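## Task

Take every bushing off the turntable, putting the bronze ones in the yellow bin and the steel ones in the green bin. Any bushing in the other bin means failure, as does leaving the crate or either bin tipped or shifted from where it belongs. Anything that stays put only because the robot is holding it at the end is not counted.

## Robot and tools

Robot: two six-joint Doosan M1013 arms, left_arm and right_arm, each with a two-finger parallel gripper (opening 0 to 50 mm). Bases in the scene frame: left_arm at (-0.075, +0.609, 0) m, right_arm at (-0.002, -0.555, 0) m, both yawed slightly. Four cameras: cam_high, cam_low, cam_left_wrist, cam_right_wrist, each 672x504.

Frames. The scene frame has its origin on the table top midway between the arms, +z up, +x out across the table, and left_arm on the +y side. The names left and right do not refer to image sides. Each gripper has its own axes: fingers point along +z, close and open along x. The reported end_effector_position is the point between the pads; fingertips extend 17.5 mm past it. A flat block projects about 9 cm toward the gripper's -y and rotates with it, so mind it near walls and the other arm. Printed hand positions can be slightly wrong, more so at long reach.

The 18-number row (used by execute_actions and move). Always one flat list covering both arms: left_arm dx, dy, dz, rx, ry, rz, left gripper position, force_limit, speed, then the same nine for right_arm. Every number lies in [-1, 1]. The six motion numbers are an offset, not a pose: measured in that gripper's own axes from its pose in the most recent result that reported it (before any such result in a scene, and for later calls within one reply, from where it is when the action starts). 1.0 equals 0.6 m for dx, dy, dz and 180 degrees for rx, ry, rz, which together form one rotation vector. An all-zero offset is not a hold; it drives the arm back to that reference pose. The three gripper numbers are absolute settings: position +1 fully open, about -0.65 pads touching, -1 to grip (close until stopped); force_limit -1, 0, +1 give roughly 20, 102, 185 N per pad; speed -1, 0, +1 give 20, 85, 150 mm/s. Repeat an arm's previous three gripper numbers to leave it unchanged.

Tools.
execute_actions {"actions": [...], "pictures": bool}: an empty list returns state (with pictures). One action {"rows": [[18 numbers], ...], "steps": n} runs up to 15 control steps of 1/30 s, one row per step, last row repeated; each row is an offset from the same reference pose, not from the previous row. One wait {"steps": n} up to 300 steps, counted from the last result. Per step the commanded pose is clipped to 70 mm and 16 degrees from the measured pose, so far targets need several actions. The last 5 steps of an action are run after the result is returned.
move {"target": [18 numbers], "speed": m/s 0.002 to 0.5, default 0.25}: straight-line paths for both grippers toward the offset target, ending together, 0.5 to 10 s. No obstacle avoidance. Finger numbers are sent at the start.
wait {"seconds": 0 to 10}: lets the simulation run.
zoom_image {"camera", "region": [x0, y0, x1, y1]} in pixels, top-left origin, at most 504x504.
read_manual: licence texts only.
finished_scene {"scene": 1 or 2}: ends the current scene irreversibly, grades it and gives the next task.

Gripping. Send position -1 and keep it; success shows object_status 2. Other values: 0 moving, 1 blocked while opening, 3 reached the commanded opening or pads met (usually nothing held). A changed position number (by at least 0.01) is needed before new force or speed settings apply. To lower grip force, open first. position_measured converts to opening as (250 - value) x 0.202 mm.

Results. The state line gives each gripper's position (m), quaternion wxyz and velocities in the scene frame. Also: joint positions and torques, flange force (includes held weight; "no reading" near singularities), "Hand target" per arm, HELD marks on steps where the controller withheld your row, "pose unreachable" when a clearance check altered a command. A move adds a "move:" line with the ending (done, off_target, moving, held, fault), limits (paced = pose clipped, held = steps blocked, after which the arm may surge) and each gripper's distance to its target.

Hazards. An arm stops for 10 s if a joint's contact torque reaches its load limit (waist and shoulder 295, elbow 139, wrist joints 39.1 N m) or an outside force reaches 144 N; commanding even slightly past a firm contact can trigger this. Faster contacts hit harder. Keep the arms from colliding or pressing each other. Prolonged holding heats motors (MOTOR HOT, then OVER-TEMPERATURE FAULT). Random brief tugs may act on held parts or push loose ones. Do not drop, slam or knock anything, never push items off the table, and leave crate and bins upright and in place. Release every bushing inside its bin before ending the scene.

Each tool is called after "Request:" as name(argument=value, ...), one argument or row to a line, values as JSON.

## Session

I'll start by looking at the scene.

Request:
execute_actions(
  actions=[],
)

Scene clock: 0.00 s of 12600.00 s.
left_arm: end_effector_position=(+0.5601, +0.1213, +0.3762) position_measured=3 object_status=3 end_effector_quat_wxyz=(+0.105, +0.249, +0.961, +0.059) end_effector_velocity=(-0.000, -0.001, -0.002) end_effector_angular_velocity=(+0.001, +0.001, -0.000) | right_arm: end_effector_position=(+0.0394, -0.2009, +0.2256) position_measured=3 object_status=3 end_effector_quat_wxyz=(+0.197, +0.818, +0.232, -0.488) end_effector_velocity=(-0.000, -0.000, +0.000) end_effector_angular_velocity=(-0.000, +0.000, +0.001)
Joint positions: left_arm=[-0.858  0.323  1.364  0.21   1.327 -1.847] | right_arm=[1.12  0.269 2.066 0.331 1.873 1.944]
Joint velocities: left_arm=[-0.001  0.002 -0.001  0.    -0.    -0.001] | right_arm=[ 0.    -0.     0.    -0.     0.001  0.   ]
Joint torques (N m, as the joint torque sensors report them, + toward a larger angle): no reading
Flange force (N, the push that the arm receives, along the gripper's own x y z axes): no reading
Hand target (left_arm): +0.560, +0.121, +0.376; +0.105, +0.249, +0.961, +0.059
Hand target (right_arm): +0.039, -0.201, +0.226; +0.197, +0.818, +0.232, -0.488

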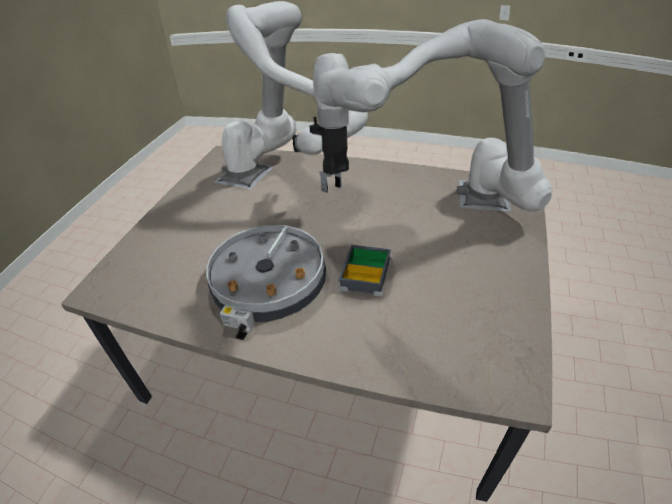

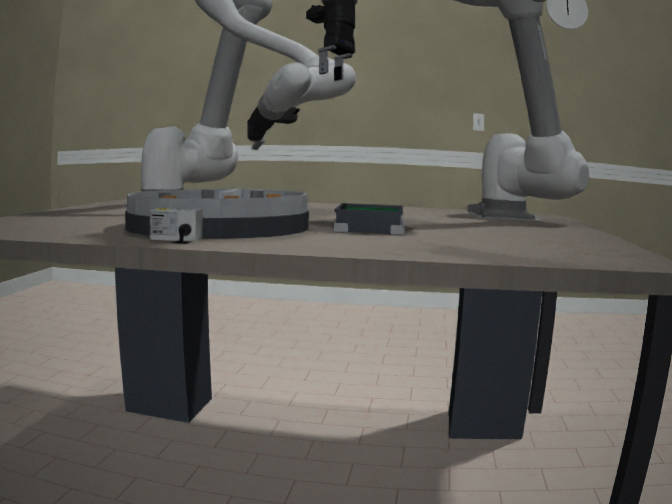

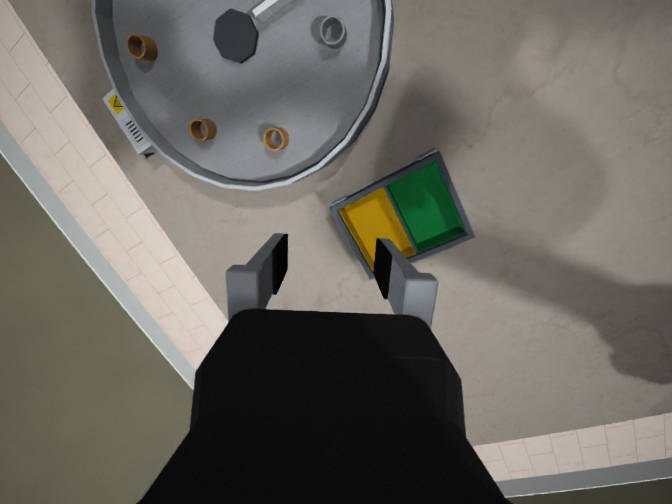

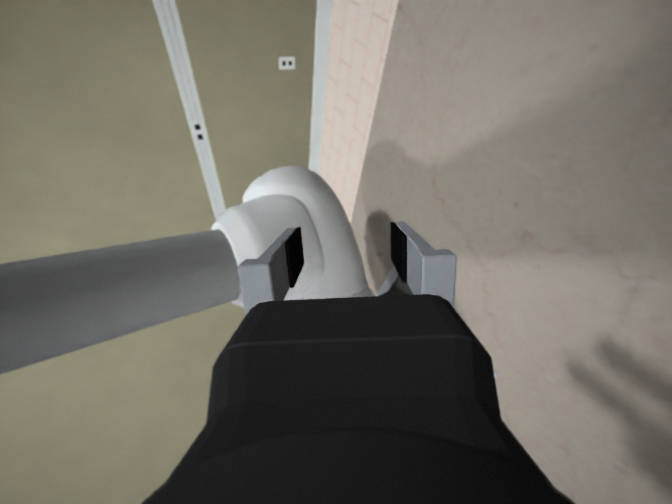

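Request:
zoom_image(
  camera="cam_high",
  region=[180, 200, 420, 360],
)

Request:
zoom_image(
  camera="cam_low",
  region=[110, 170, 430, 260],
)

Request:
zoom_image(
  camera="cam_left_wrist",
  region=[80, 0, 500, 300],
)

Region (180, 200, 420, 360) of cam_high's 672x504 image, scaled by 2.100, with more detail than that image has.

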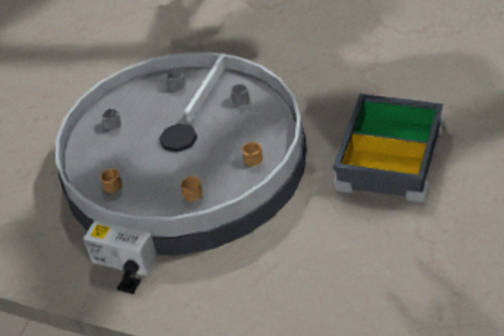

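Region (110, 170, 430, 260) of cam_low's 672x504 image, scaled by 1.575, with more detail than that image has; it fills the top 142 rows of this view, and the rest is white.

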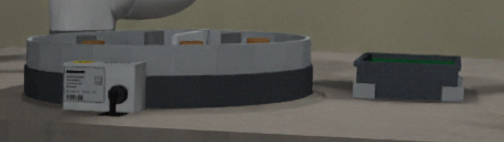

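Region (80, 0, 500, 300) of cam_left_wrist's 672x504 image, scaled by 1.200, with more detail than that image has; it fills the top 360 rows of this view, and the rest is white.

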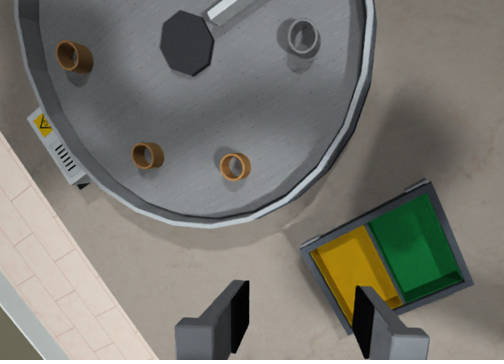

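Request:
execute_actions(
  actions=[],
)

Scene clock: 0.30 s of 12600.00 s.
left_arm: end_effector_position=(+0.5601, +0.1213, +0.3762) position_measured=3 object_status=3 end_effector_quat_wxyz=(+0.105, +0.249, +0.961, +0.059) end_effector_velocity=(-0.000, +0.000, +0.001) end_effector_angular_velocity=(-0.001, -0.001, -0.001) | right_arm: end_effector_position=(+0.0394, -0.2009, +0.2256) position_measured=3 object_status=3 end_effector_quat_wxyz=(+0.197, +0.818, +0.232, -0.488) end_effector_velocity=(+0.001, -0.001, -0.000) end_effector_angular_velocity=(-0.002, -0.001, +0.002)
Joint positions: left_arm=[-0.858  0.323  1.364  0.21   1.327 -1.847] | right_arm=[1.12  0.269 2.066 0.331 1.873 1.944]
Joint velocities: left_arm=[-0.    -0.001 -0.     0.     0.     0.001] | right_arm=[-0.001  0.001  0.    -0.003  0.    -0.   ]
Joint torques (N m, as the joint torque sensors report them, + toward a larger angle): left_arm=[ -1.73 -78.19 -45.31   4.52  -0.39   0.16] | right_arm=[ -0.33 -53.8  -30.13   3.66   3.52  -0.13]
Flange force (N, the push that the arm receives, along the gripper's own x y z axes): left_arm=[2.4 2.4 1.9] | right_arm=[-5.4 2.2 3.8]
Hand target (left_arm): +0.560, +0.121, +0.376; +0.105, +0.249, +0.961, +0.059
Hand target (right_arm): +0.039, -0.201, +0.226; +0.197, +0.818, +0.232, -0.488
Kept back: nothing.
Steps of this call (steps 1 to 9: nothing new was sent). Readings (end_effector_position | what the end effector reports):
1: left_arm (+0.5601, +0.1213, +0.3762) | right_arm (+0.0394, -0.2009, +0.2256) | left_arm position_measured=3 object_status=3 | right_arm position_measured=3 object_status=3
2: left_arm (+0.5601, +0.1213, +0.3762) | right_arm (+0.0394, -0.2009, +0.2256) | left_arm position_measured=3 object_status=3 | right_arm position_measured=3 object_status=3
4: left_arm (+0.5601, +0.1213, +0.3762) | right_arm (+0.0394, -0.2009, +0.2256) | left_arm position_measured=3 object_status=3 | right_arm position_measured=3 object_status=3
8: left_arm (+0.5601, +0.1213, +0.3762) | right_arm (+0.0394, -0.2009, +0.2256) | left_arm position_measured=3 object_status=3 | right_arm position_measured=3 object_status=3
9: the state above

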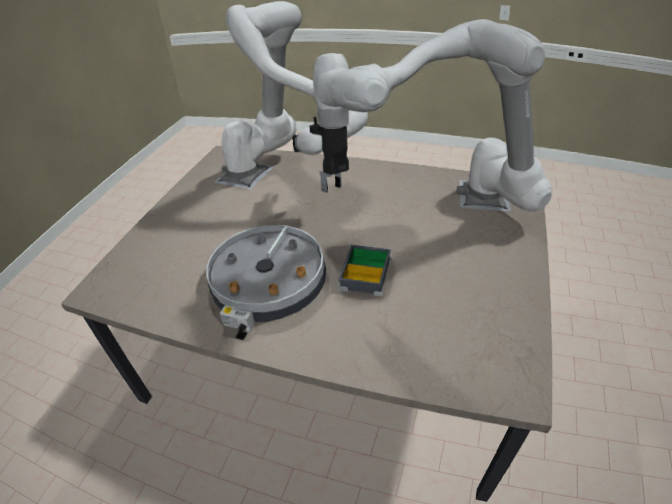

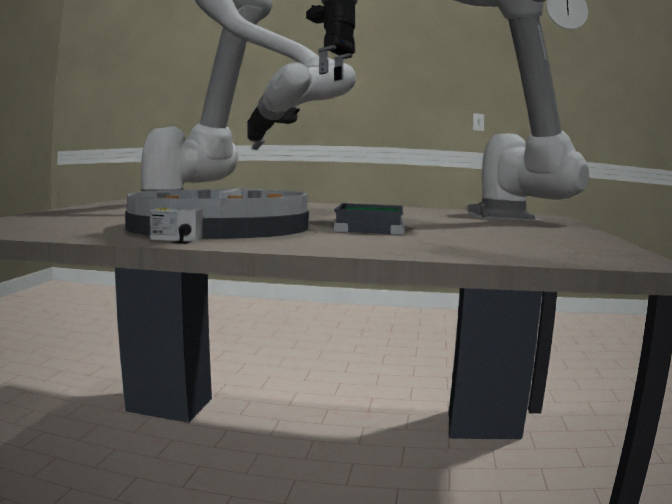

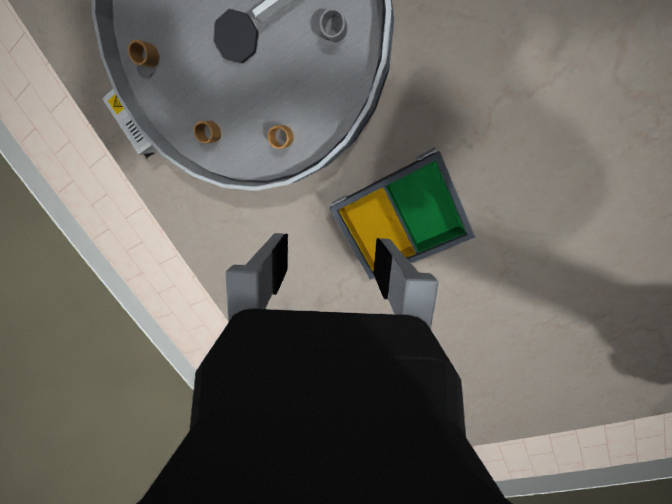

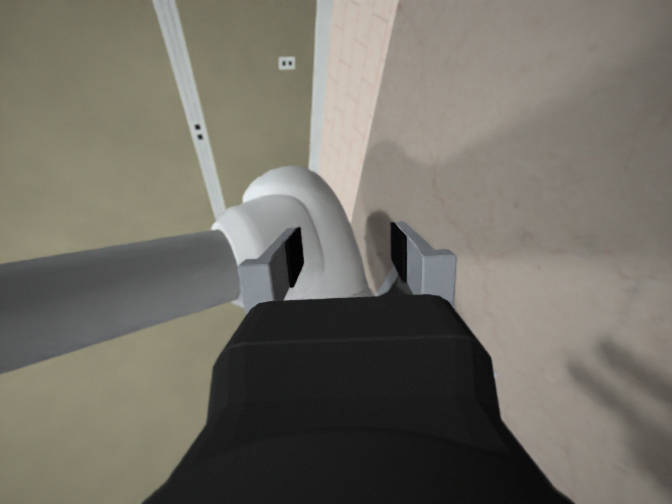

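Request:
move(
  target=[-0.0528, -0.1473, 0.0292, 0.0380, 0.0677, -0.1606, 1, 0, 0, 0, 0, 0, 0, 0, 0, 1, 0, 0],
  speed=0.2,
)

Scene clock: 7.20 s of 12600.00 s.
left_arm: end_effector_position=(+0.5499, +0.0300, +0.3500) position_measured=3 object_status=3 end_effector_quat_wxyz=(+0.001, +0.000, +1.000, +0.000) end_effector_velocity=(+0.000, +0.000, -0.000) end_effector_angular_velocity=(-0.000, +0.001, +0.002) | right_arm: end_effector_position=(+0.0394, -0.2009, +0.2256) position_measured=3 object_status=3 end_effector_quat_wxyz=(+0.197, +0.818, +0.232, -0.488) end_effector_velocity=(-0.000, +0.000, +0.000) end_effector_angular_velocity=(+0.002, -0.000, -0.001)
Joint positions: left_arm=[-0.879  0.464  1.201  0.001  1.476 -2.338] | right_arm=[1.12  0.269 2.066 0.331 1.873 1.944]
Joint velocities: left_arm=[ 0.001 -0.     0.    -0.001  0.    -0.002] | right_arm=[ 0.    -0.001  0.     0.001 -0.001 -0.   ]
Joint torques (N m, as the joint torque sensors report them, + toward a larger angle): left_arm=[ -3.37 -93.86 -44.46   4.15  -0.27   0.2 ] | right_arm=[ -1.21 -53.2  -30.54   3.74   3.4    0.  ]
Flange force (N, the push that the arm receives, along the gripper's own x y z axes): left_arm=[-4.5 0.7 1.4] | right_arm=[-7.0 1.7 5.1]
Hand target (left_arm): +0.550, +0.030, +0.350; +0.000, +0.000, +1.000, +0.000
Hand target (right_arm): +0.039, -0.201, +0.226; +0.197, +0.818, +0.232, -0.488
Off the commanded pose (left_arm): 0.000 m, 0 deg.
Off the commanded pose (right_arm): 0.000 m, 0 deg.
Kept back: nothing.
move: done

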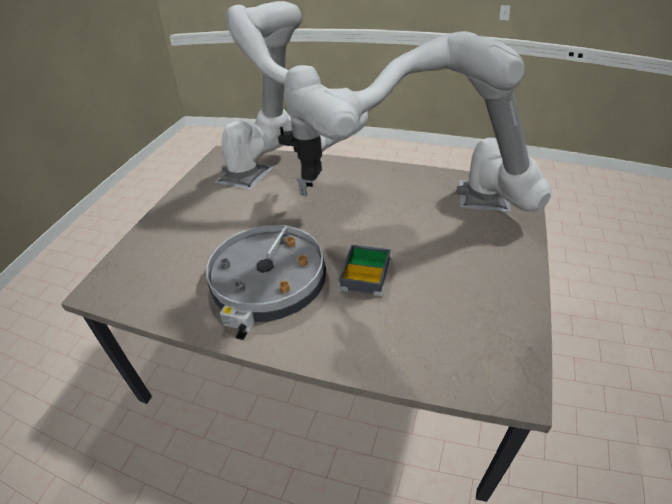

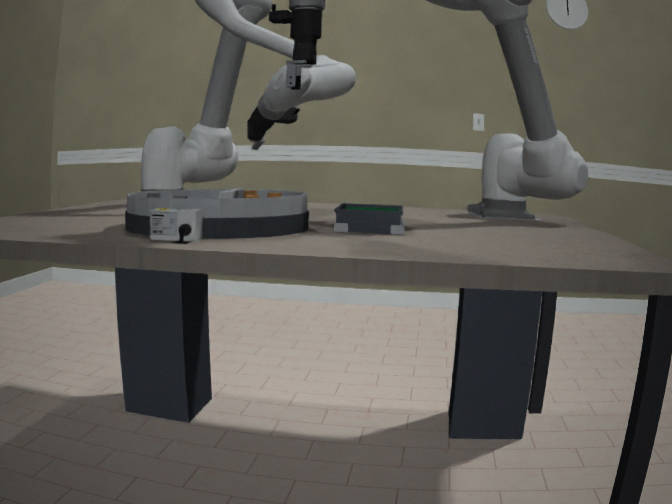

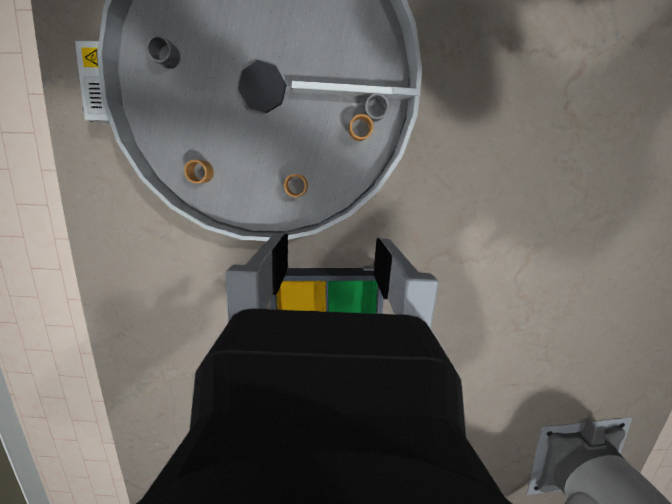

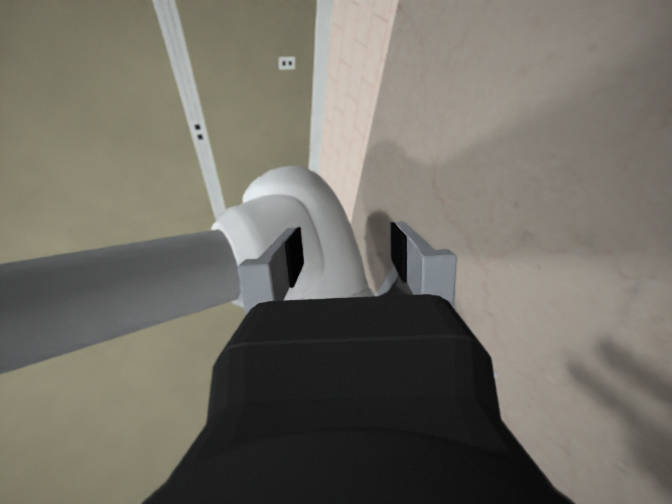

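Request:
wait(
  seconds=8,
)

Scene clock: 15.30 s of 12600.00 s.
left_arm: end_effector_position=(+0.5499, +0.0300, +0.3500) position_measured=3 object_status=3 end_effector_quat_wxyz=(+0.000, +0.000, +1.000, +0.000) end_effector_velocity=(+0.001, +0.001, -0.001) end_effector_angular_velocity=(+0.001, +0.001, +0.001) | right_arm: end_effector_position=(+0.0394, -0.2009, +0.2256) position_measured=3 object_status=3 end_effector_quat_wxyz=(+0.197, +0.818, +0.232, -0.488) end_effector_velocity=(+0.000, -0.000, -0.000) end_effector_angular_velocity=(-0.001, -0.000, +0.001)
Joint positions: left_arm=[-0.879  0.464  1.201  0.001  1.476 -2.338] | right_arm=[1.12  0.269 2.066 0.331 1.873 1.944]
Joint velocities: left_arm=[ 0.002  0.     0.001  0.    -0.     0.   ] | right_arm=[ 0.     0.001  0.    -0.001 -0.    -0.   ]
Joint torques (N m, as the joint torque sensors report them, + toward a larger angle): left_arm=[ -3.94 -92.83 -44.62   4.    -0.31   0.21] | right_arm=[ -0.33 -53.42 -30.36   3.58   3.46  -0.02]
Flange force (N, the push that the arm receives, along the gripper's own x y z axes): left_arm=[-3.9 3.0 1.8] | right_arm=[-6.9 2.7 4.5]
Hand target (left_arm): +0.550, +0.030, +0.350; +0.000, +0.000, +1.000, +0.000
Hand target (right_arm): +0.039, -0.201, +0.226; +0.197, +0.818, +0.232, -0.488
Off the commanded pose (left_arm): 0.000 m, 0 deg.
Off the commanded pose (right_arm): 0.000 m, 0 deg.
Kept back: nothing.
Steps of this call (steps 1 to 243: nothing new was sent). Readings (end_effector_position | what the end effector reports):
1: left_arm (+0.5499, +0.0300, +0.3500) | right_arm (+0.0394, -0.2009, +0.2256) | left_arm position_measured=3 object_status=3 | right_arm position_measured=3 object_status=3
2: left_arm (+0.5499, +0.0300, +0.3500) | right_arm (+0.0394, -0.2009, +0.2256) | left_arm position_measured=3 object_status=3 | right_arm position_measured=3 object_status=3
4: left_arm (+0.5499, +0.0300, +0.3500) | right_arm (+0.0394, -0.2009, +0.2256) | left_arm position_measured=3 object_status=3 | right_arm position_measured=3 object_status=3
8: left_arm (+0.5499, +0.0300, +0.3500) | right_arm (+0.0394, -0.2009, +0.2256) | left_arm position_measured=3 object_status=3 | right_arm position_measured=3 object_status=3
243: the state above

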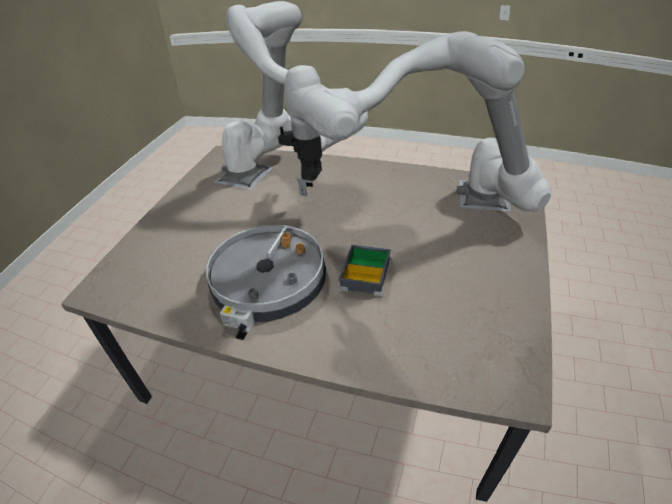

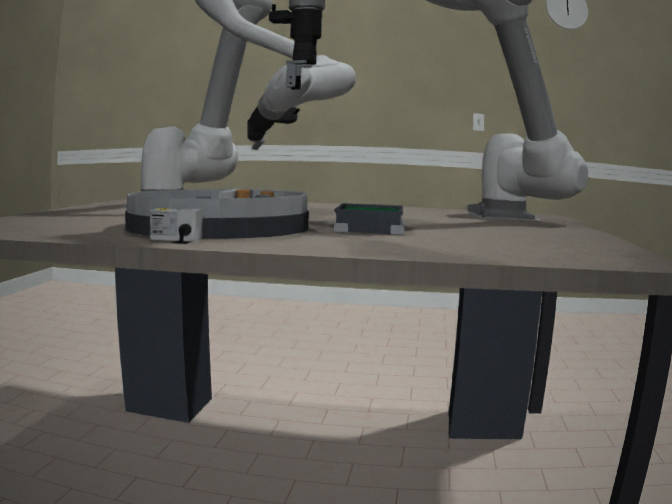

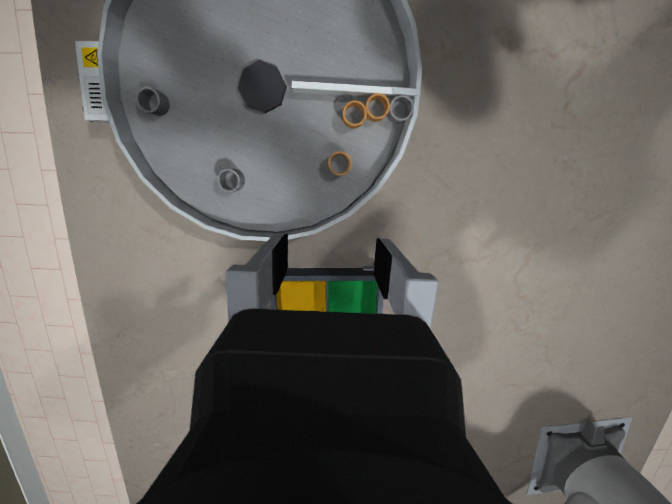

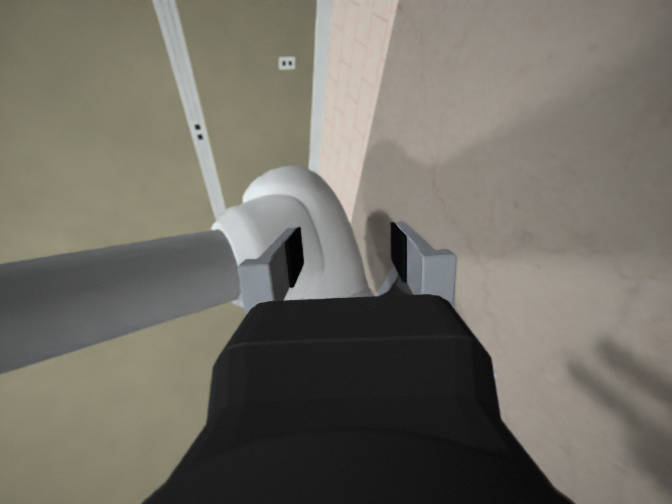

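Request:
zoom_image(
  camera="cam_left_wrist",
  region=[220, 40, 440, 200],
)

Region (220, 40, 440, 200) of cam_left_wrist's 672x504 image, scaled by 2.291, with more detail than that image has; it fills the top 367 rows of this view, and the rest is white.

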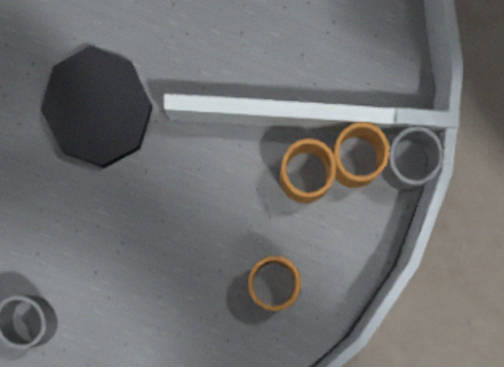

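Request:
wait(
  seconds=10,
)

Scene clock: 26.30 s of 12600.00 s.
left_arm: end_effector_position=(+0.5499, +0.0300, +0.3500) position_measured=3 object_status=3 end_effector_quat_wxyz=(+0.000, +0.000, +1.000, +0.000) end_effector_velocity=(-0.000, -0.001, +0.001) end_effector_angular_velocity=(-0.001, -0.001, -0.002) | right_arm: end_effector_position=(+0.0394, -0.2009, +0.2256) position_measured=3 object_status=3 end_effector_quat_wxyz=(+0.197, +0.818, +0.232, -0.488) end_effector_velocity=(-0.000, +0.000, +0.000) end_effector_angular_velocity=(+0.001, +0.000, -0.001)
Joint positions: left_arm=[-0.879  0.464  1.201  0.001  1.476 -2.338] | right_arm=[1.12  0.269 2.066 0.331 1.873 1.944]
Joint velocities: left_arm=[-0.001 -0.    -0.001 -0.     0.     0.002] | right_arm=[-0.    -0.001  0.     0.001 -0.    -0.   ]
Joint torques (N m, as the joint torque sensors report them, + toward a larger angle): left_arm=[ -2.98 -92.09 -44.83   4.08  -0.2    0.04] | right_arm=[ -0.74 -53.52 -30.14   3.57   3.37   0.13]
Flange force (N, the push that the arm receives, along the gripper's own x y z axes): left_arm=[-1.6 3.4 1.7] | right_arm=[-6.8 2.0 4.2]
Hand target (left_arm): +0.550, +0.030, +0.350; +0.000, +0.000, +1.000, +0.000
Hand target (right_arm): +0.039, -0.201, +0.226; +0.197, +0.818, +0.232, -0.488
Off the commanded pose (left_arm): 0.000 m, 0 deg.
Off the commanded pose (right_arm): 0.000 m, 0 deg.
Kept back: nothing.
Steps of this call (steps 1 to 330: nothing new was sent). Readings (end_effector_position | what the end effector reports):
1: left_arm (+0.5499, +0.0300, +0.3500) | right_arm (+0.0394, -0.2009, +0.2256) | left_arm position_measured=3 object_status=3 | right_arm position_measured=3 object_status=3
2: left_arm (+0.5499, +0.0300, +0.3500) | right_arm (+0.0394, -0.2009, +0.2256) | left_arm position_measured=3 object_status=3 | right_arm position_measured=3 object_status=3
4: left_arm (+0.5499, +0.0300, +0.3500) | right_arm (+0.0394, -0.2009, +0.2256) | left_arm position_measured=3 object_status=3 | right_arm position_measured=3 object_status=3
8: left_arm (+0.5499, +0.0300, +0.3500) | right_arm (+0.0394, -0.2009, +0.2256) | left_arm position_measured=3 object_status=3 | right_arm position_measured=3 object_status=3
330: the state above

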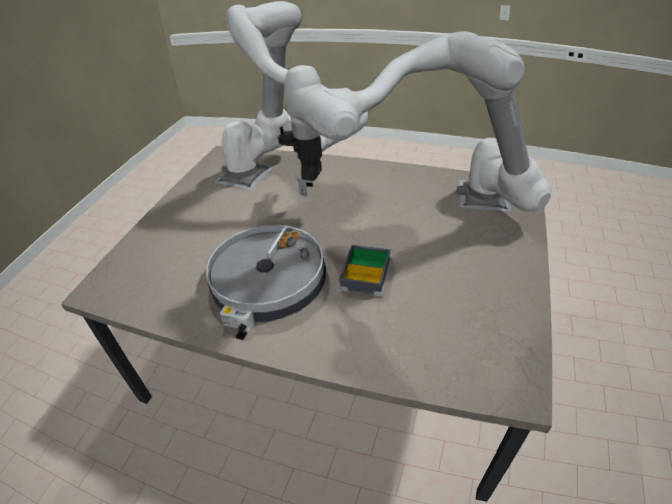

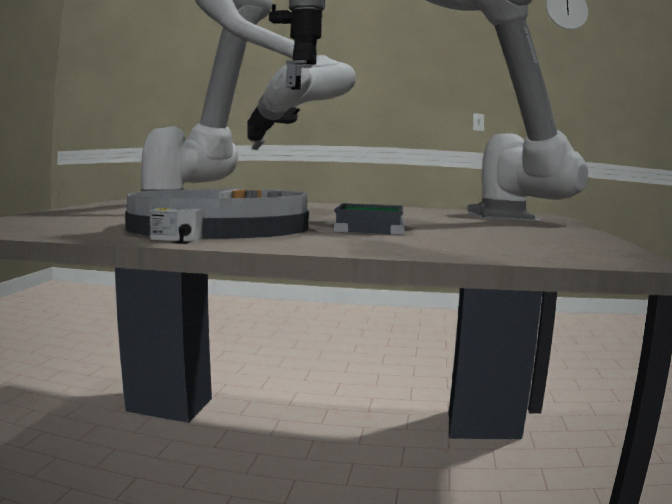

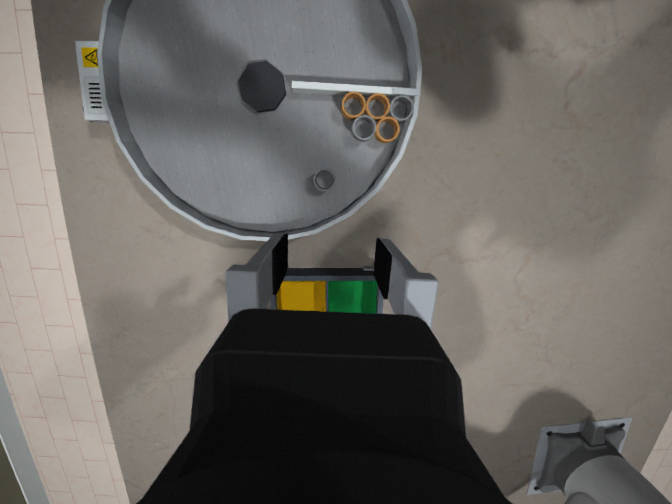

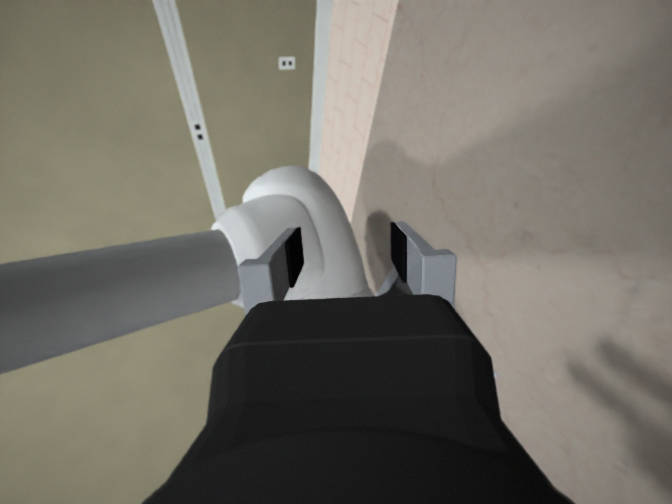

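Request:
move(
  target=[0.0833, -0.1, 0.25, 0, 0, 0, 1, 0, 0, 0, 0, 0, 0, 0, 0, 1, 0, 0],
  speed=0.2,
)

Scene clock: 28.03 s of 12600.00 s.
left_arm: end_effector_position=(+0.4999, -0.0300, +0.2001) position_measured=3 object_status=3 end_effector_quat_wxyz=(+0.000, +0.000, +1.000, +0.000) end_effector_velocity=(-0.001, -0.001, -0.003) end_effector_angular_velocity=(+0.002, +0.002, -0.001) | right_arm: end_effector_position=(+0.0394, -0.2009, +0.2256) position_measured=3 object_status=3 end_effector_quat_wxyz=(+0.197, +0.818, +0.232, -0.488) end_effector_velocity=(+0.000, +0.000, -0.000) end_effector_angular_velocity=(+0.000, -0.000, -0.001)
Joint positions: left_arm=[-0.972  0.528  1.378  0.001  1.235 -2.431] | right_arm=[1.12  0.269 2.066 0.331 1.873 1.944]
Joint velocities: left_arm=[-0.001  0.003  0.001 -0.    -0.001 -0.   ] | right_arm=[-0.     0.    -0.     0.    -0.001 -0.   ]
Joint torques (N m, as the joint torque sensors report them, + toward a larger angle): left_arm=[ -2.63 -95.35 -42.01   3.81   0.01   0.32] | right_arm=[ -0.39 -54.37 -30.84   3.55   3.36  -0.02]
Flange force (N, the push that the arm receives, along the gripper's own x y z axes): left_arm=[-1.9 1.4 2.0] | right_arm=[-5.1 2.3 4.6]
Hand target (left_arm): +0.500, -0.030, +0.200; +0.000, +0.000, +1.000, +0.000
Hand target (right_arm): +0.039, -0.201, +0.226; +0.197, +0.818, +0.232, -0.488
Off the commanded pose (left_arm): 0.000 m, 0 deg.
Off the commanded pose (right_arm): 0.000 m, 0 deg.
Kept back: nothing.
move: done

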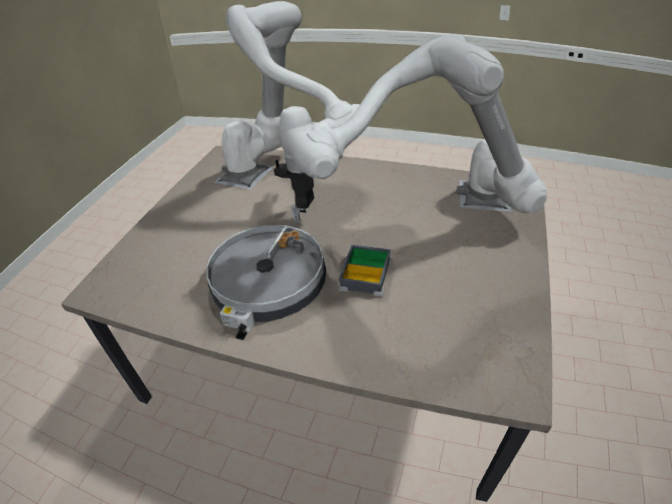

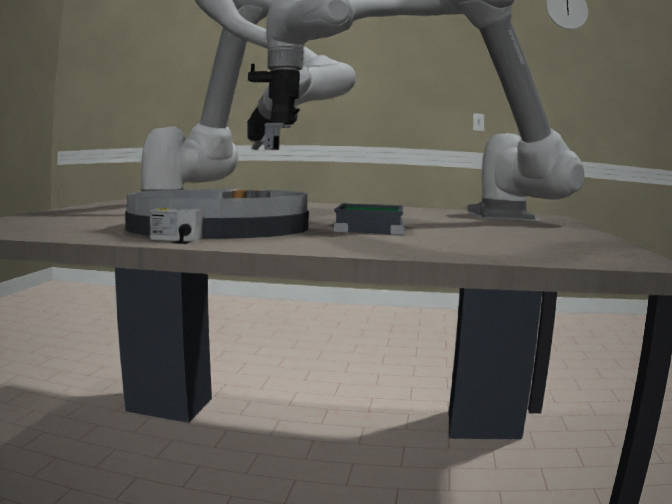

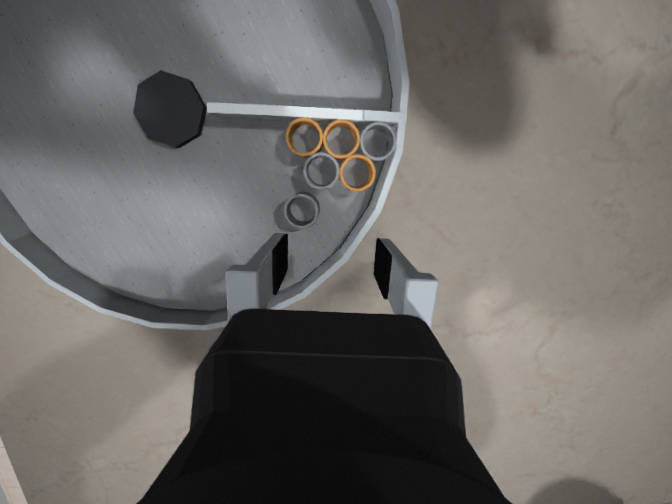

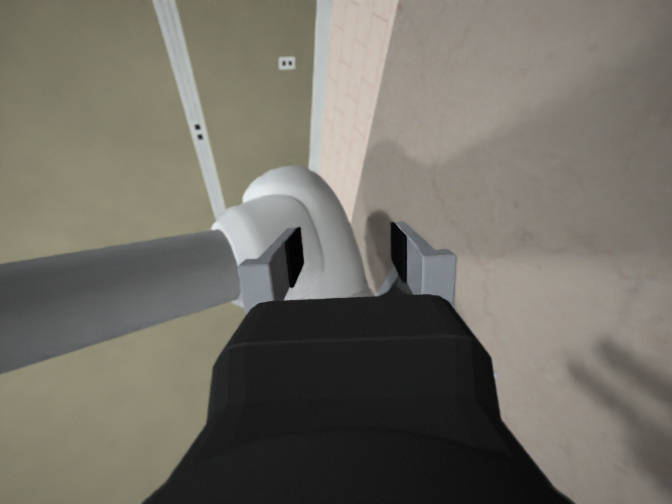

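Request:
wait(
  seconds=6,
)

Request:
zoom_image(
  camera="cam_left_wrist",
  region=[220, 80, 440, 300],
)

Scene clock: 34.17 s of 12600.00 s.
left_arm: end_effector_position=(+0.4999, -0.0300, +0.2000) position_measured=3 object_status=3 end_effector_quat_wxyz=(+0.000, +0.000, +1.000, +0.000) end_effector_velocity=(-0.000, -0.001, -0.000) end_effector_angular_velocity=(+0.000, +0.000, -0.002) | right_arm: end_effector_position=(+0.0394, -0.2009, +0.2256) position_measured=3 object_status=3 end_effector_quat_wxyz=(+0.197, +0.818, +0.232, -0.488) end_effector_velocity=(+0.000, +0.000, -0.000) end_effector_angular_velocity=(-0.000, +0.001, -0.001)
Joint positions: left_arm=[-0.972  0.528  1.378  0.001  1.235 -2.431] | right_arm=[1.12  0.269 2.066 0.331 1.873 1.944]
Joint velocities: left_arm=[-0.001  0.001 -0.    -0.    -0.     0.002] | right_arm=[-0.     0.001 -0.     0.001 -0.001  0.   ]
Joint torques (N m, as the joint torque sensors report them, + toward a larger angle): left_arm=[ -2.59 -93.93 -42.8    3.84  -0.18   0.13] | right_arm=[  0.13 -54.58 -30.08   3.64   3.56  -0.02]
Flange force (N, the push that the arm receives, along the gripper's own x y z axes): left_arm=[0.7 4.9 1.2] | right_arm=[-3.4 2.3 3.0]
Hand target (left_arm): +0.500, -0.030, +0.200; +0.000, +0.000, +1.000, +0.000
Hand target (right_arm): +0.039, -0.201, +0.226; +0.197, +0.818, +0.232, -0.488
Off the commanded pose (left_arm): 0.000 m, 0 deg.
Off the commanded pose (right_arm): 0.000 m, 0 deg.
Kept back: nothing.
Steps of this call (steps 1 to 184: nothing new was sent). Readings (end_effector_position | what the end effector reports):
1: left_arm (+0.4999, -0.0300, +0.2000) | right_arm (+0.0394, -0.2009, +0.2256) | left_arm position_measured=3 object_status=3 | right_arm position_measured=3 object_status=3
2: left_arm (+0.4999, -0.0300, +0.2000) | right_arm (+0.0394, -0.2009, +0.2256) | left_arm position_measured=3 object_status=3 | right_arm position_measured=3 object_status=3
4: left_arm (+0.4999, -0.0300, +0.2000) | right_arm (+0.0394, -0.2009, +0.2256) | left_arm position_measured=3 object_status=3 | right_arm position_measured=3 object_status=3
8: left_arm (+0.4999, -0.0300, +0.2000) | right_arm (+0.0394, -0.2009, +0.2256) | left_arm position_measured=3 object_status=3 | right_arm position_measured=3 object_status=3
184: the state above

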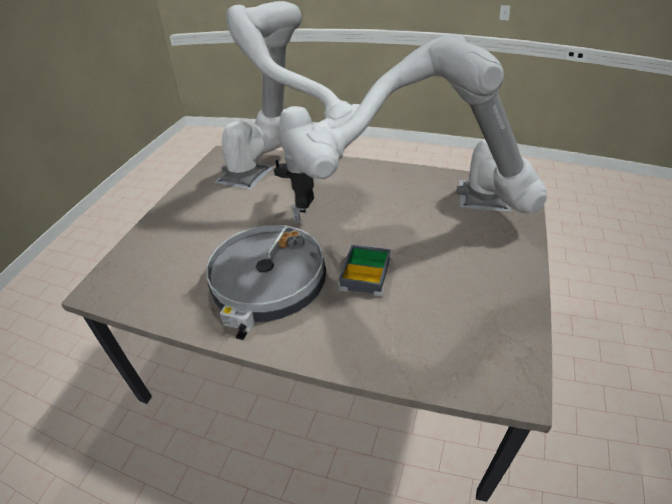

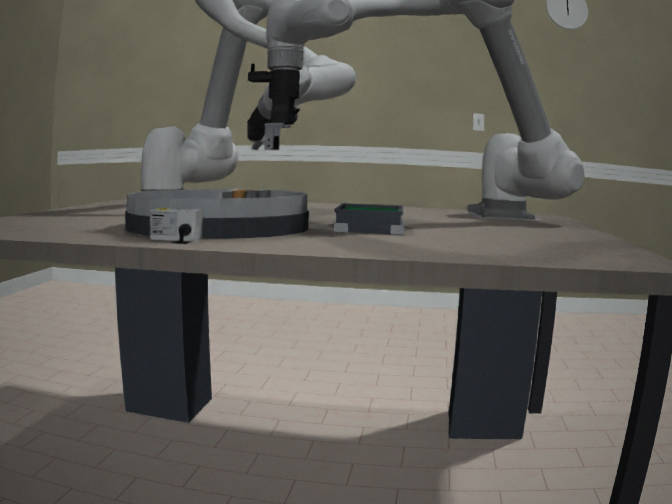

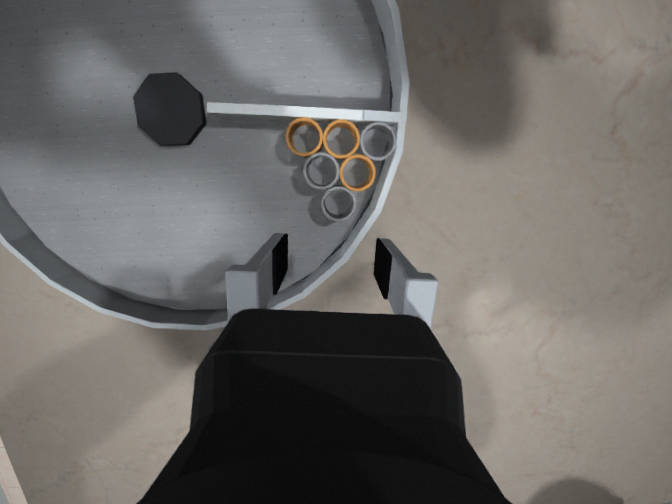

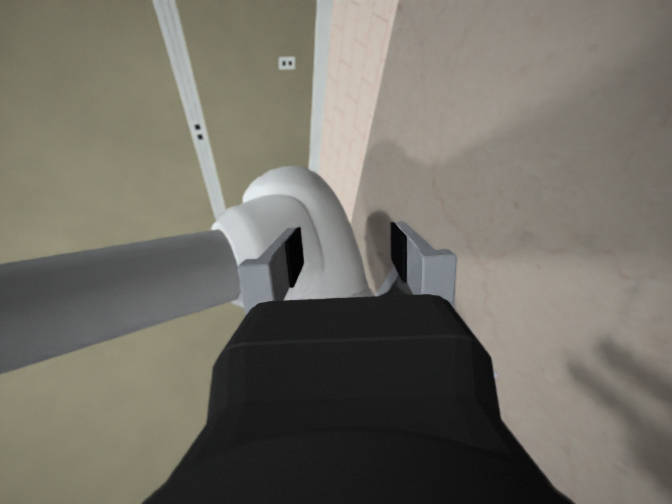

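Region (220, 80, 440, 300) of cam_left_wrist's 672x504 image, scaled by 2.291, with more detail than that image has.

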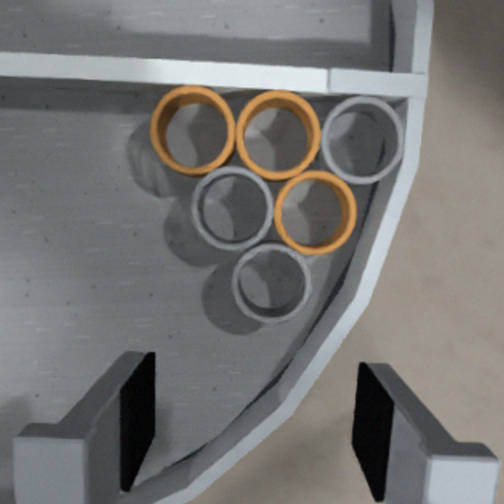

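Request:
move(
  target=[0.006, -0.0367, 0.1, 0, 0, 0, 1, 0, 0, 0, 0, 0, 0, 0, 0, 1, 0, 0],
  speed=0.1,
)

Request:
zoom_image(
  camera="cam_left_wrist",
  region=[200, 60, 480, 320],
)

Scene clock: 46.13 s of 12600.00 s.
left_arm: end_effector_position=(+0.4963, -0.0521, +0.1400) position_measured=3 object_status=3 end_effector_quat_wxyz=(+0.000, +0.000, +1.000, +0.000) end_effector_velocity=(+0.001, +0.001, -0.000) end_effector_angular_velocity=(+0.000, +0.000, +0.001) | right_arm: end_effector_position=(+0.0394, -0.2009, +0.2256) position_measured=3 object_status=3 end_effector_quat_wxyz=(+0.197, +0.818, +0.232, -0.488) end_effector_velocity=(+0.000, -0.000, +0.000) end_effector_angular_velocity=(-0.001, +0.001, -0.000)
Joint positions: left_arm=[-0.992  0.585  1.4    0.001  1.156 -2.451] | right_arm=[1.12  0.269 2.066 0.331 1.873 1.944]
Joint velocities: left_arm=[ 0.002  0.     0.001 -0.    -0.     0.001] | right_arm=[-0.001  0.    -0.     0.     0.002  0.   ]
Joint torques (N m, as the joint torque sensors report them, + toward a larger angle): left_arm=[ -3.14 -99.26 -41.01   3.81  -0.25   0.07] | right_arm=[  0.19 -55.02 -29.99   3.7    3.29  -0.04]
Flange force (N, the push that the arm receives, along the gripper's own x y z axes): left_arm=[-2.5 3.5 1.1] | right_arm=[-4.2 2.4 2.4]
Hand target (left_arm): +0.496, -0.052, +0.140; +0.000, +0.000, +1.000, +0.000
Hand target (right_arm): +0.039, -0.201, +0.226; +0.197, +0.818, +0.232, -0.488
Off the commanded pose (left_arm): 0.000 m, 0 deg.
Off the commanded pose (right_arm): 0.000 m, 0 deg.
Kept back: nothing.
move: done

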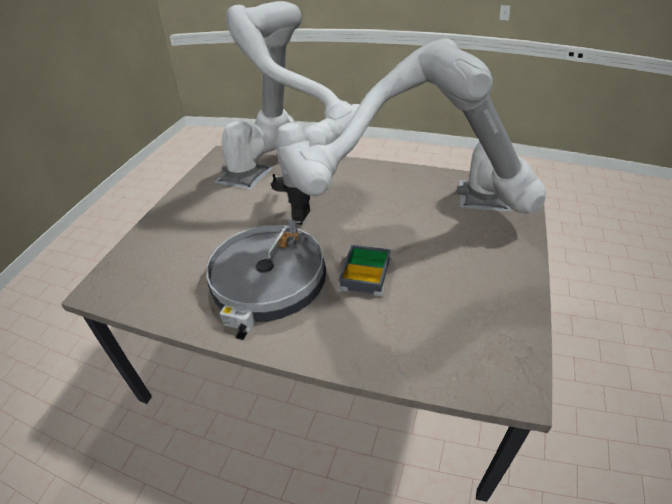

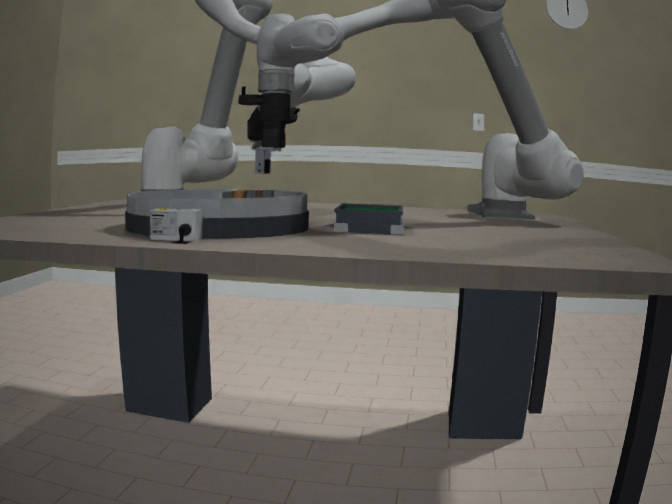

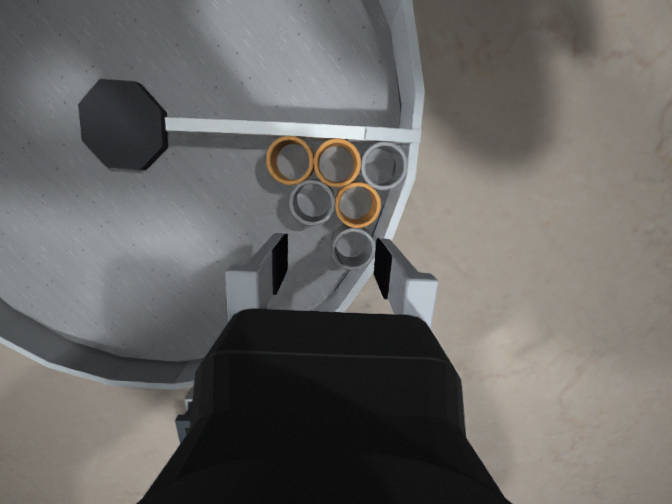

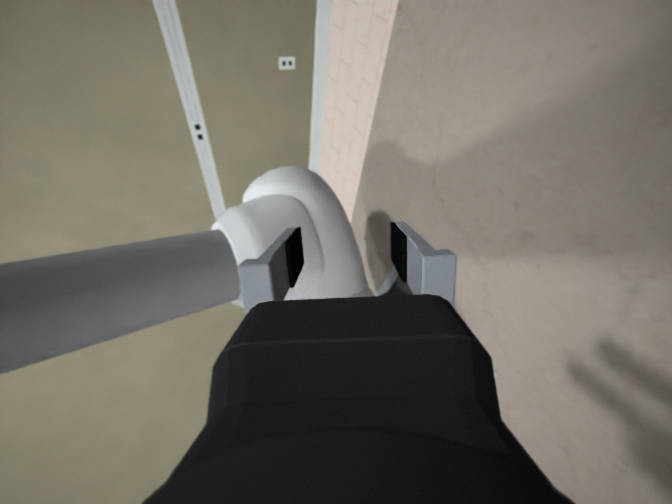

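Region (200, 60, 480, 320) of cam_left_wrist's 672x504 image, scaled by 1.800, with more detail than that image has; it fills the top 468 rows of this view, and the rest is white.

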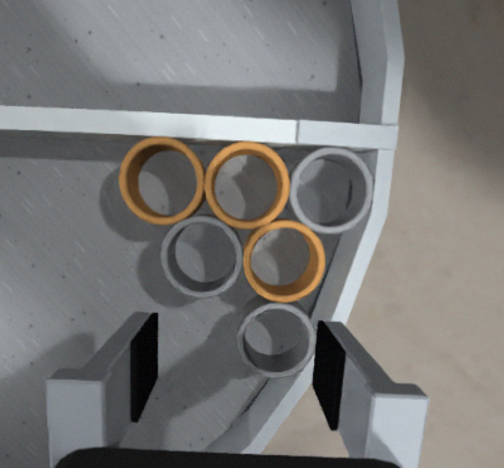

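Request:
zoom_image(
  camera="cam_left_wrist",
  region=[260, 120, 420, 280],
)

Region (260, 120, 420, 280) of cam_left_wrist's 672x504 image, scaled by 3.150, with more detail than that image has.

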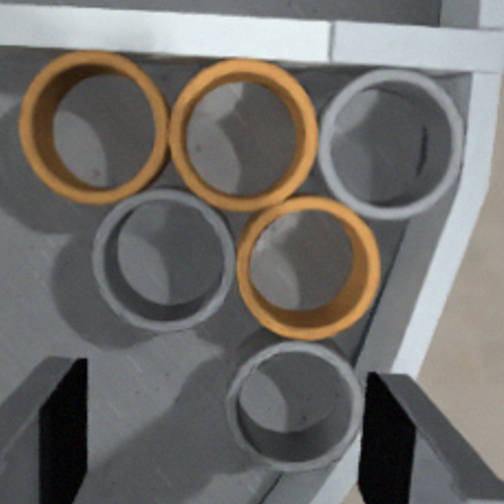

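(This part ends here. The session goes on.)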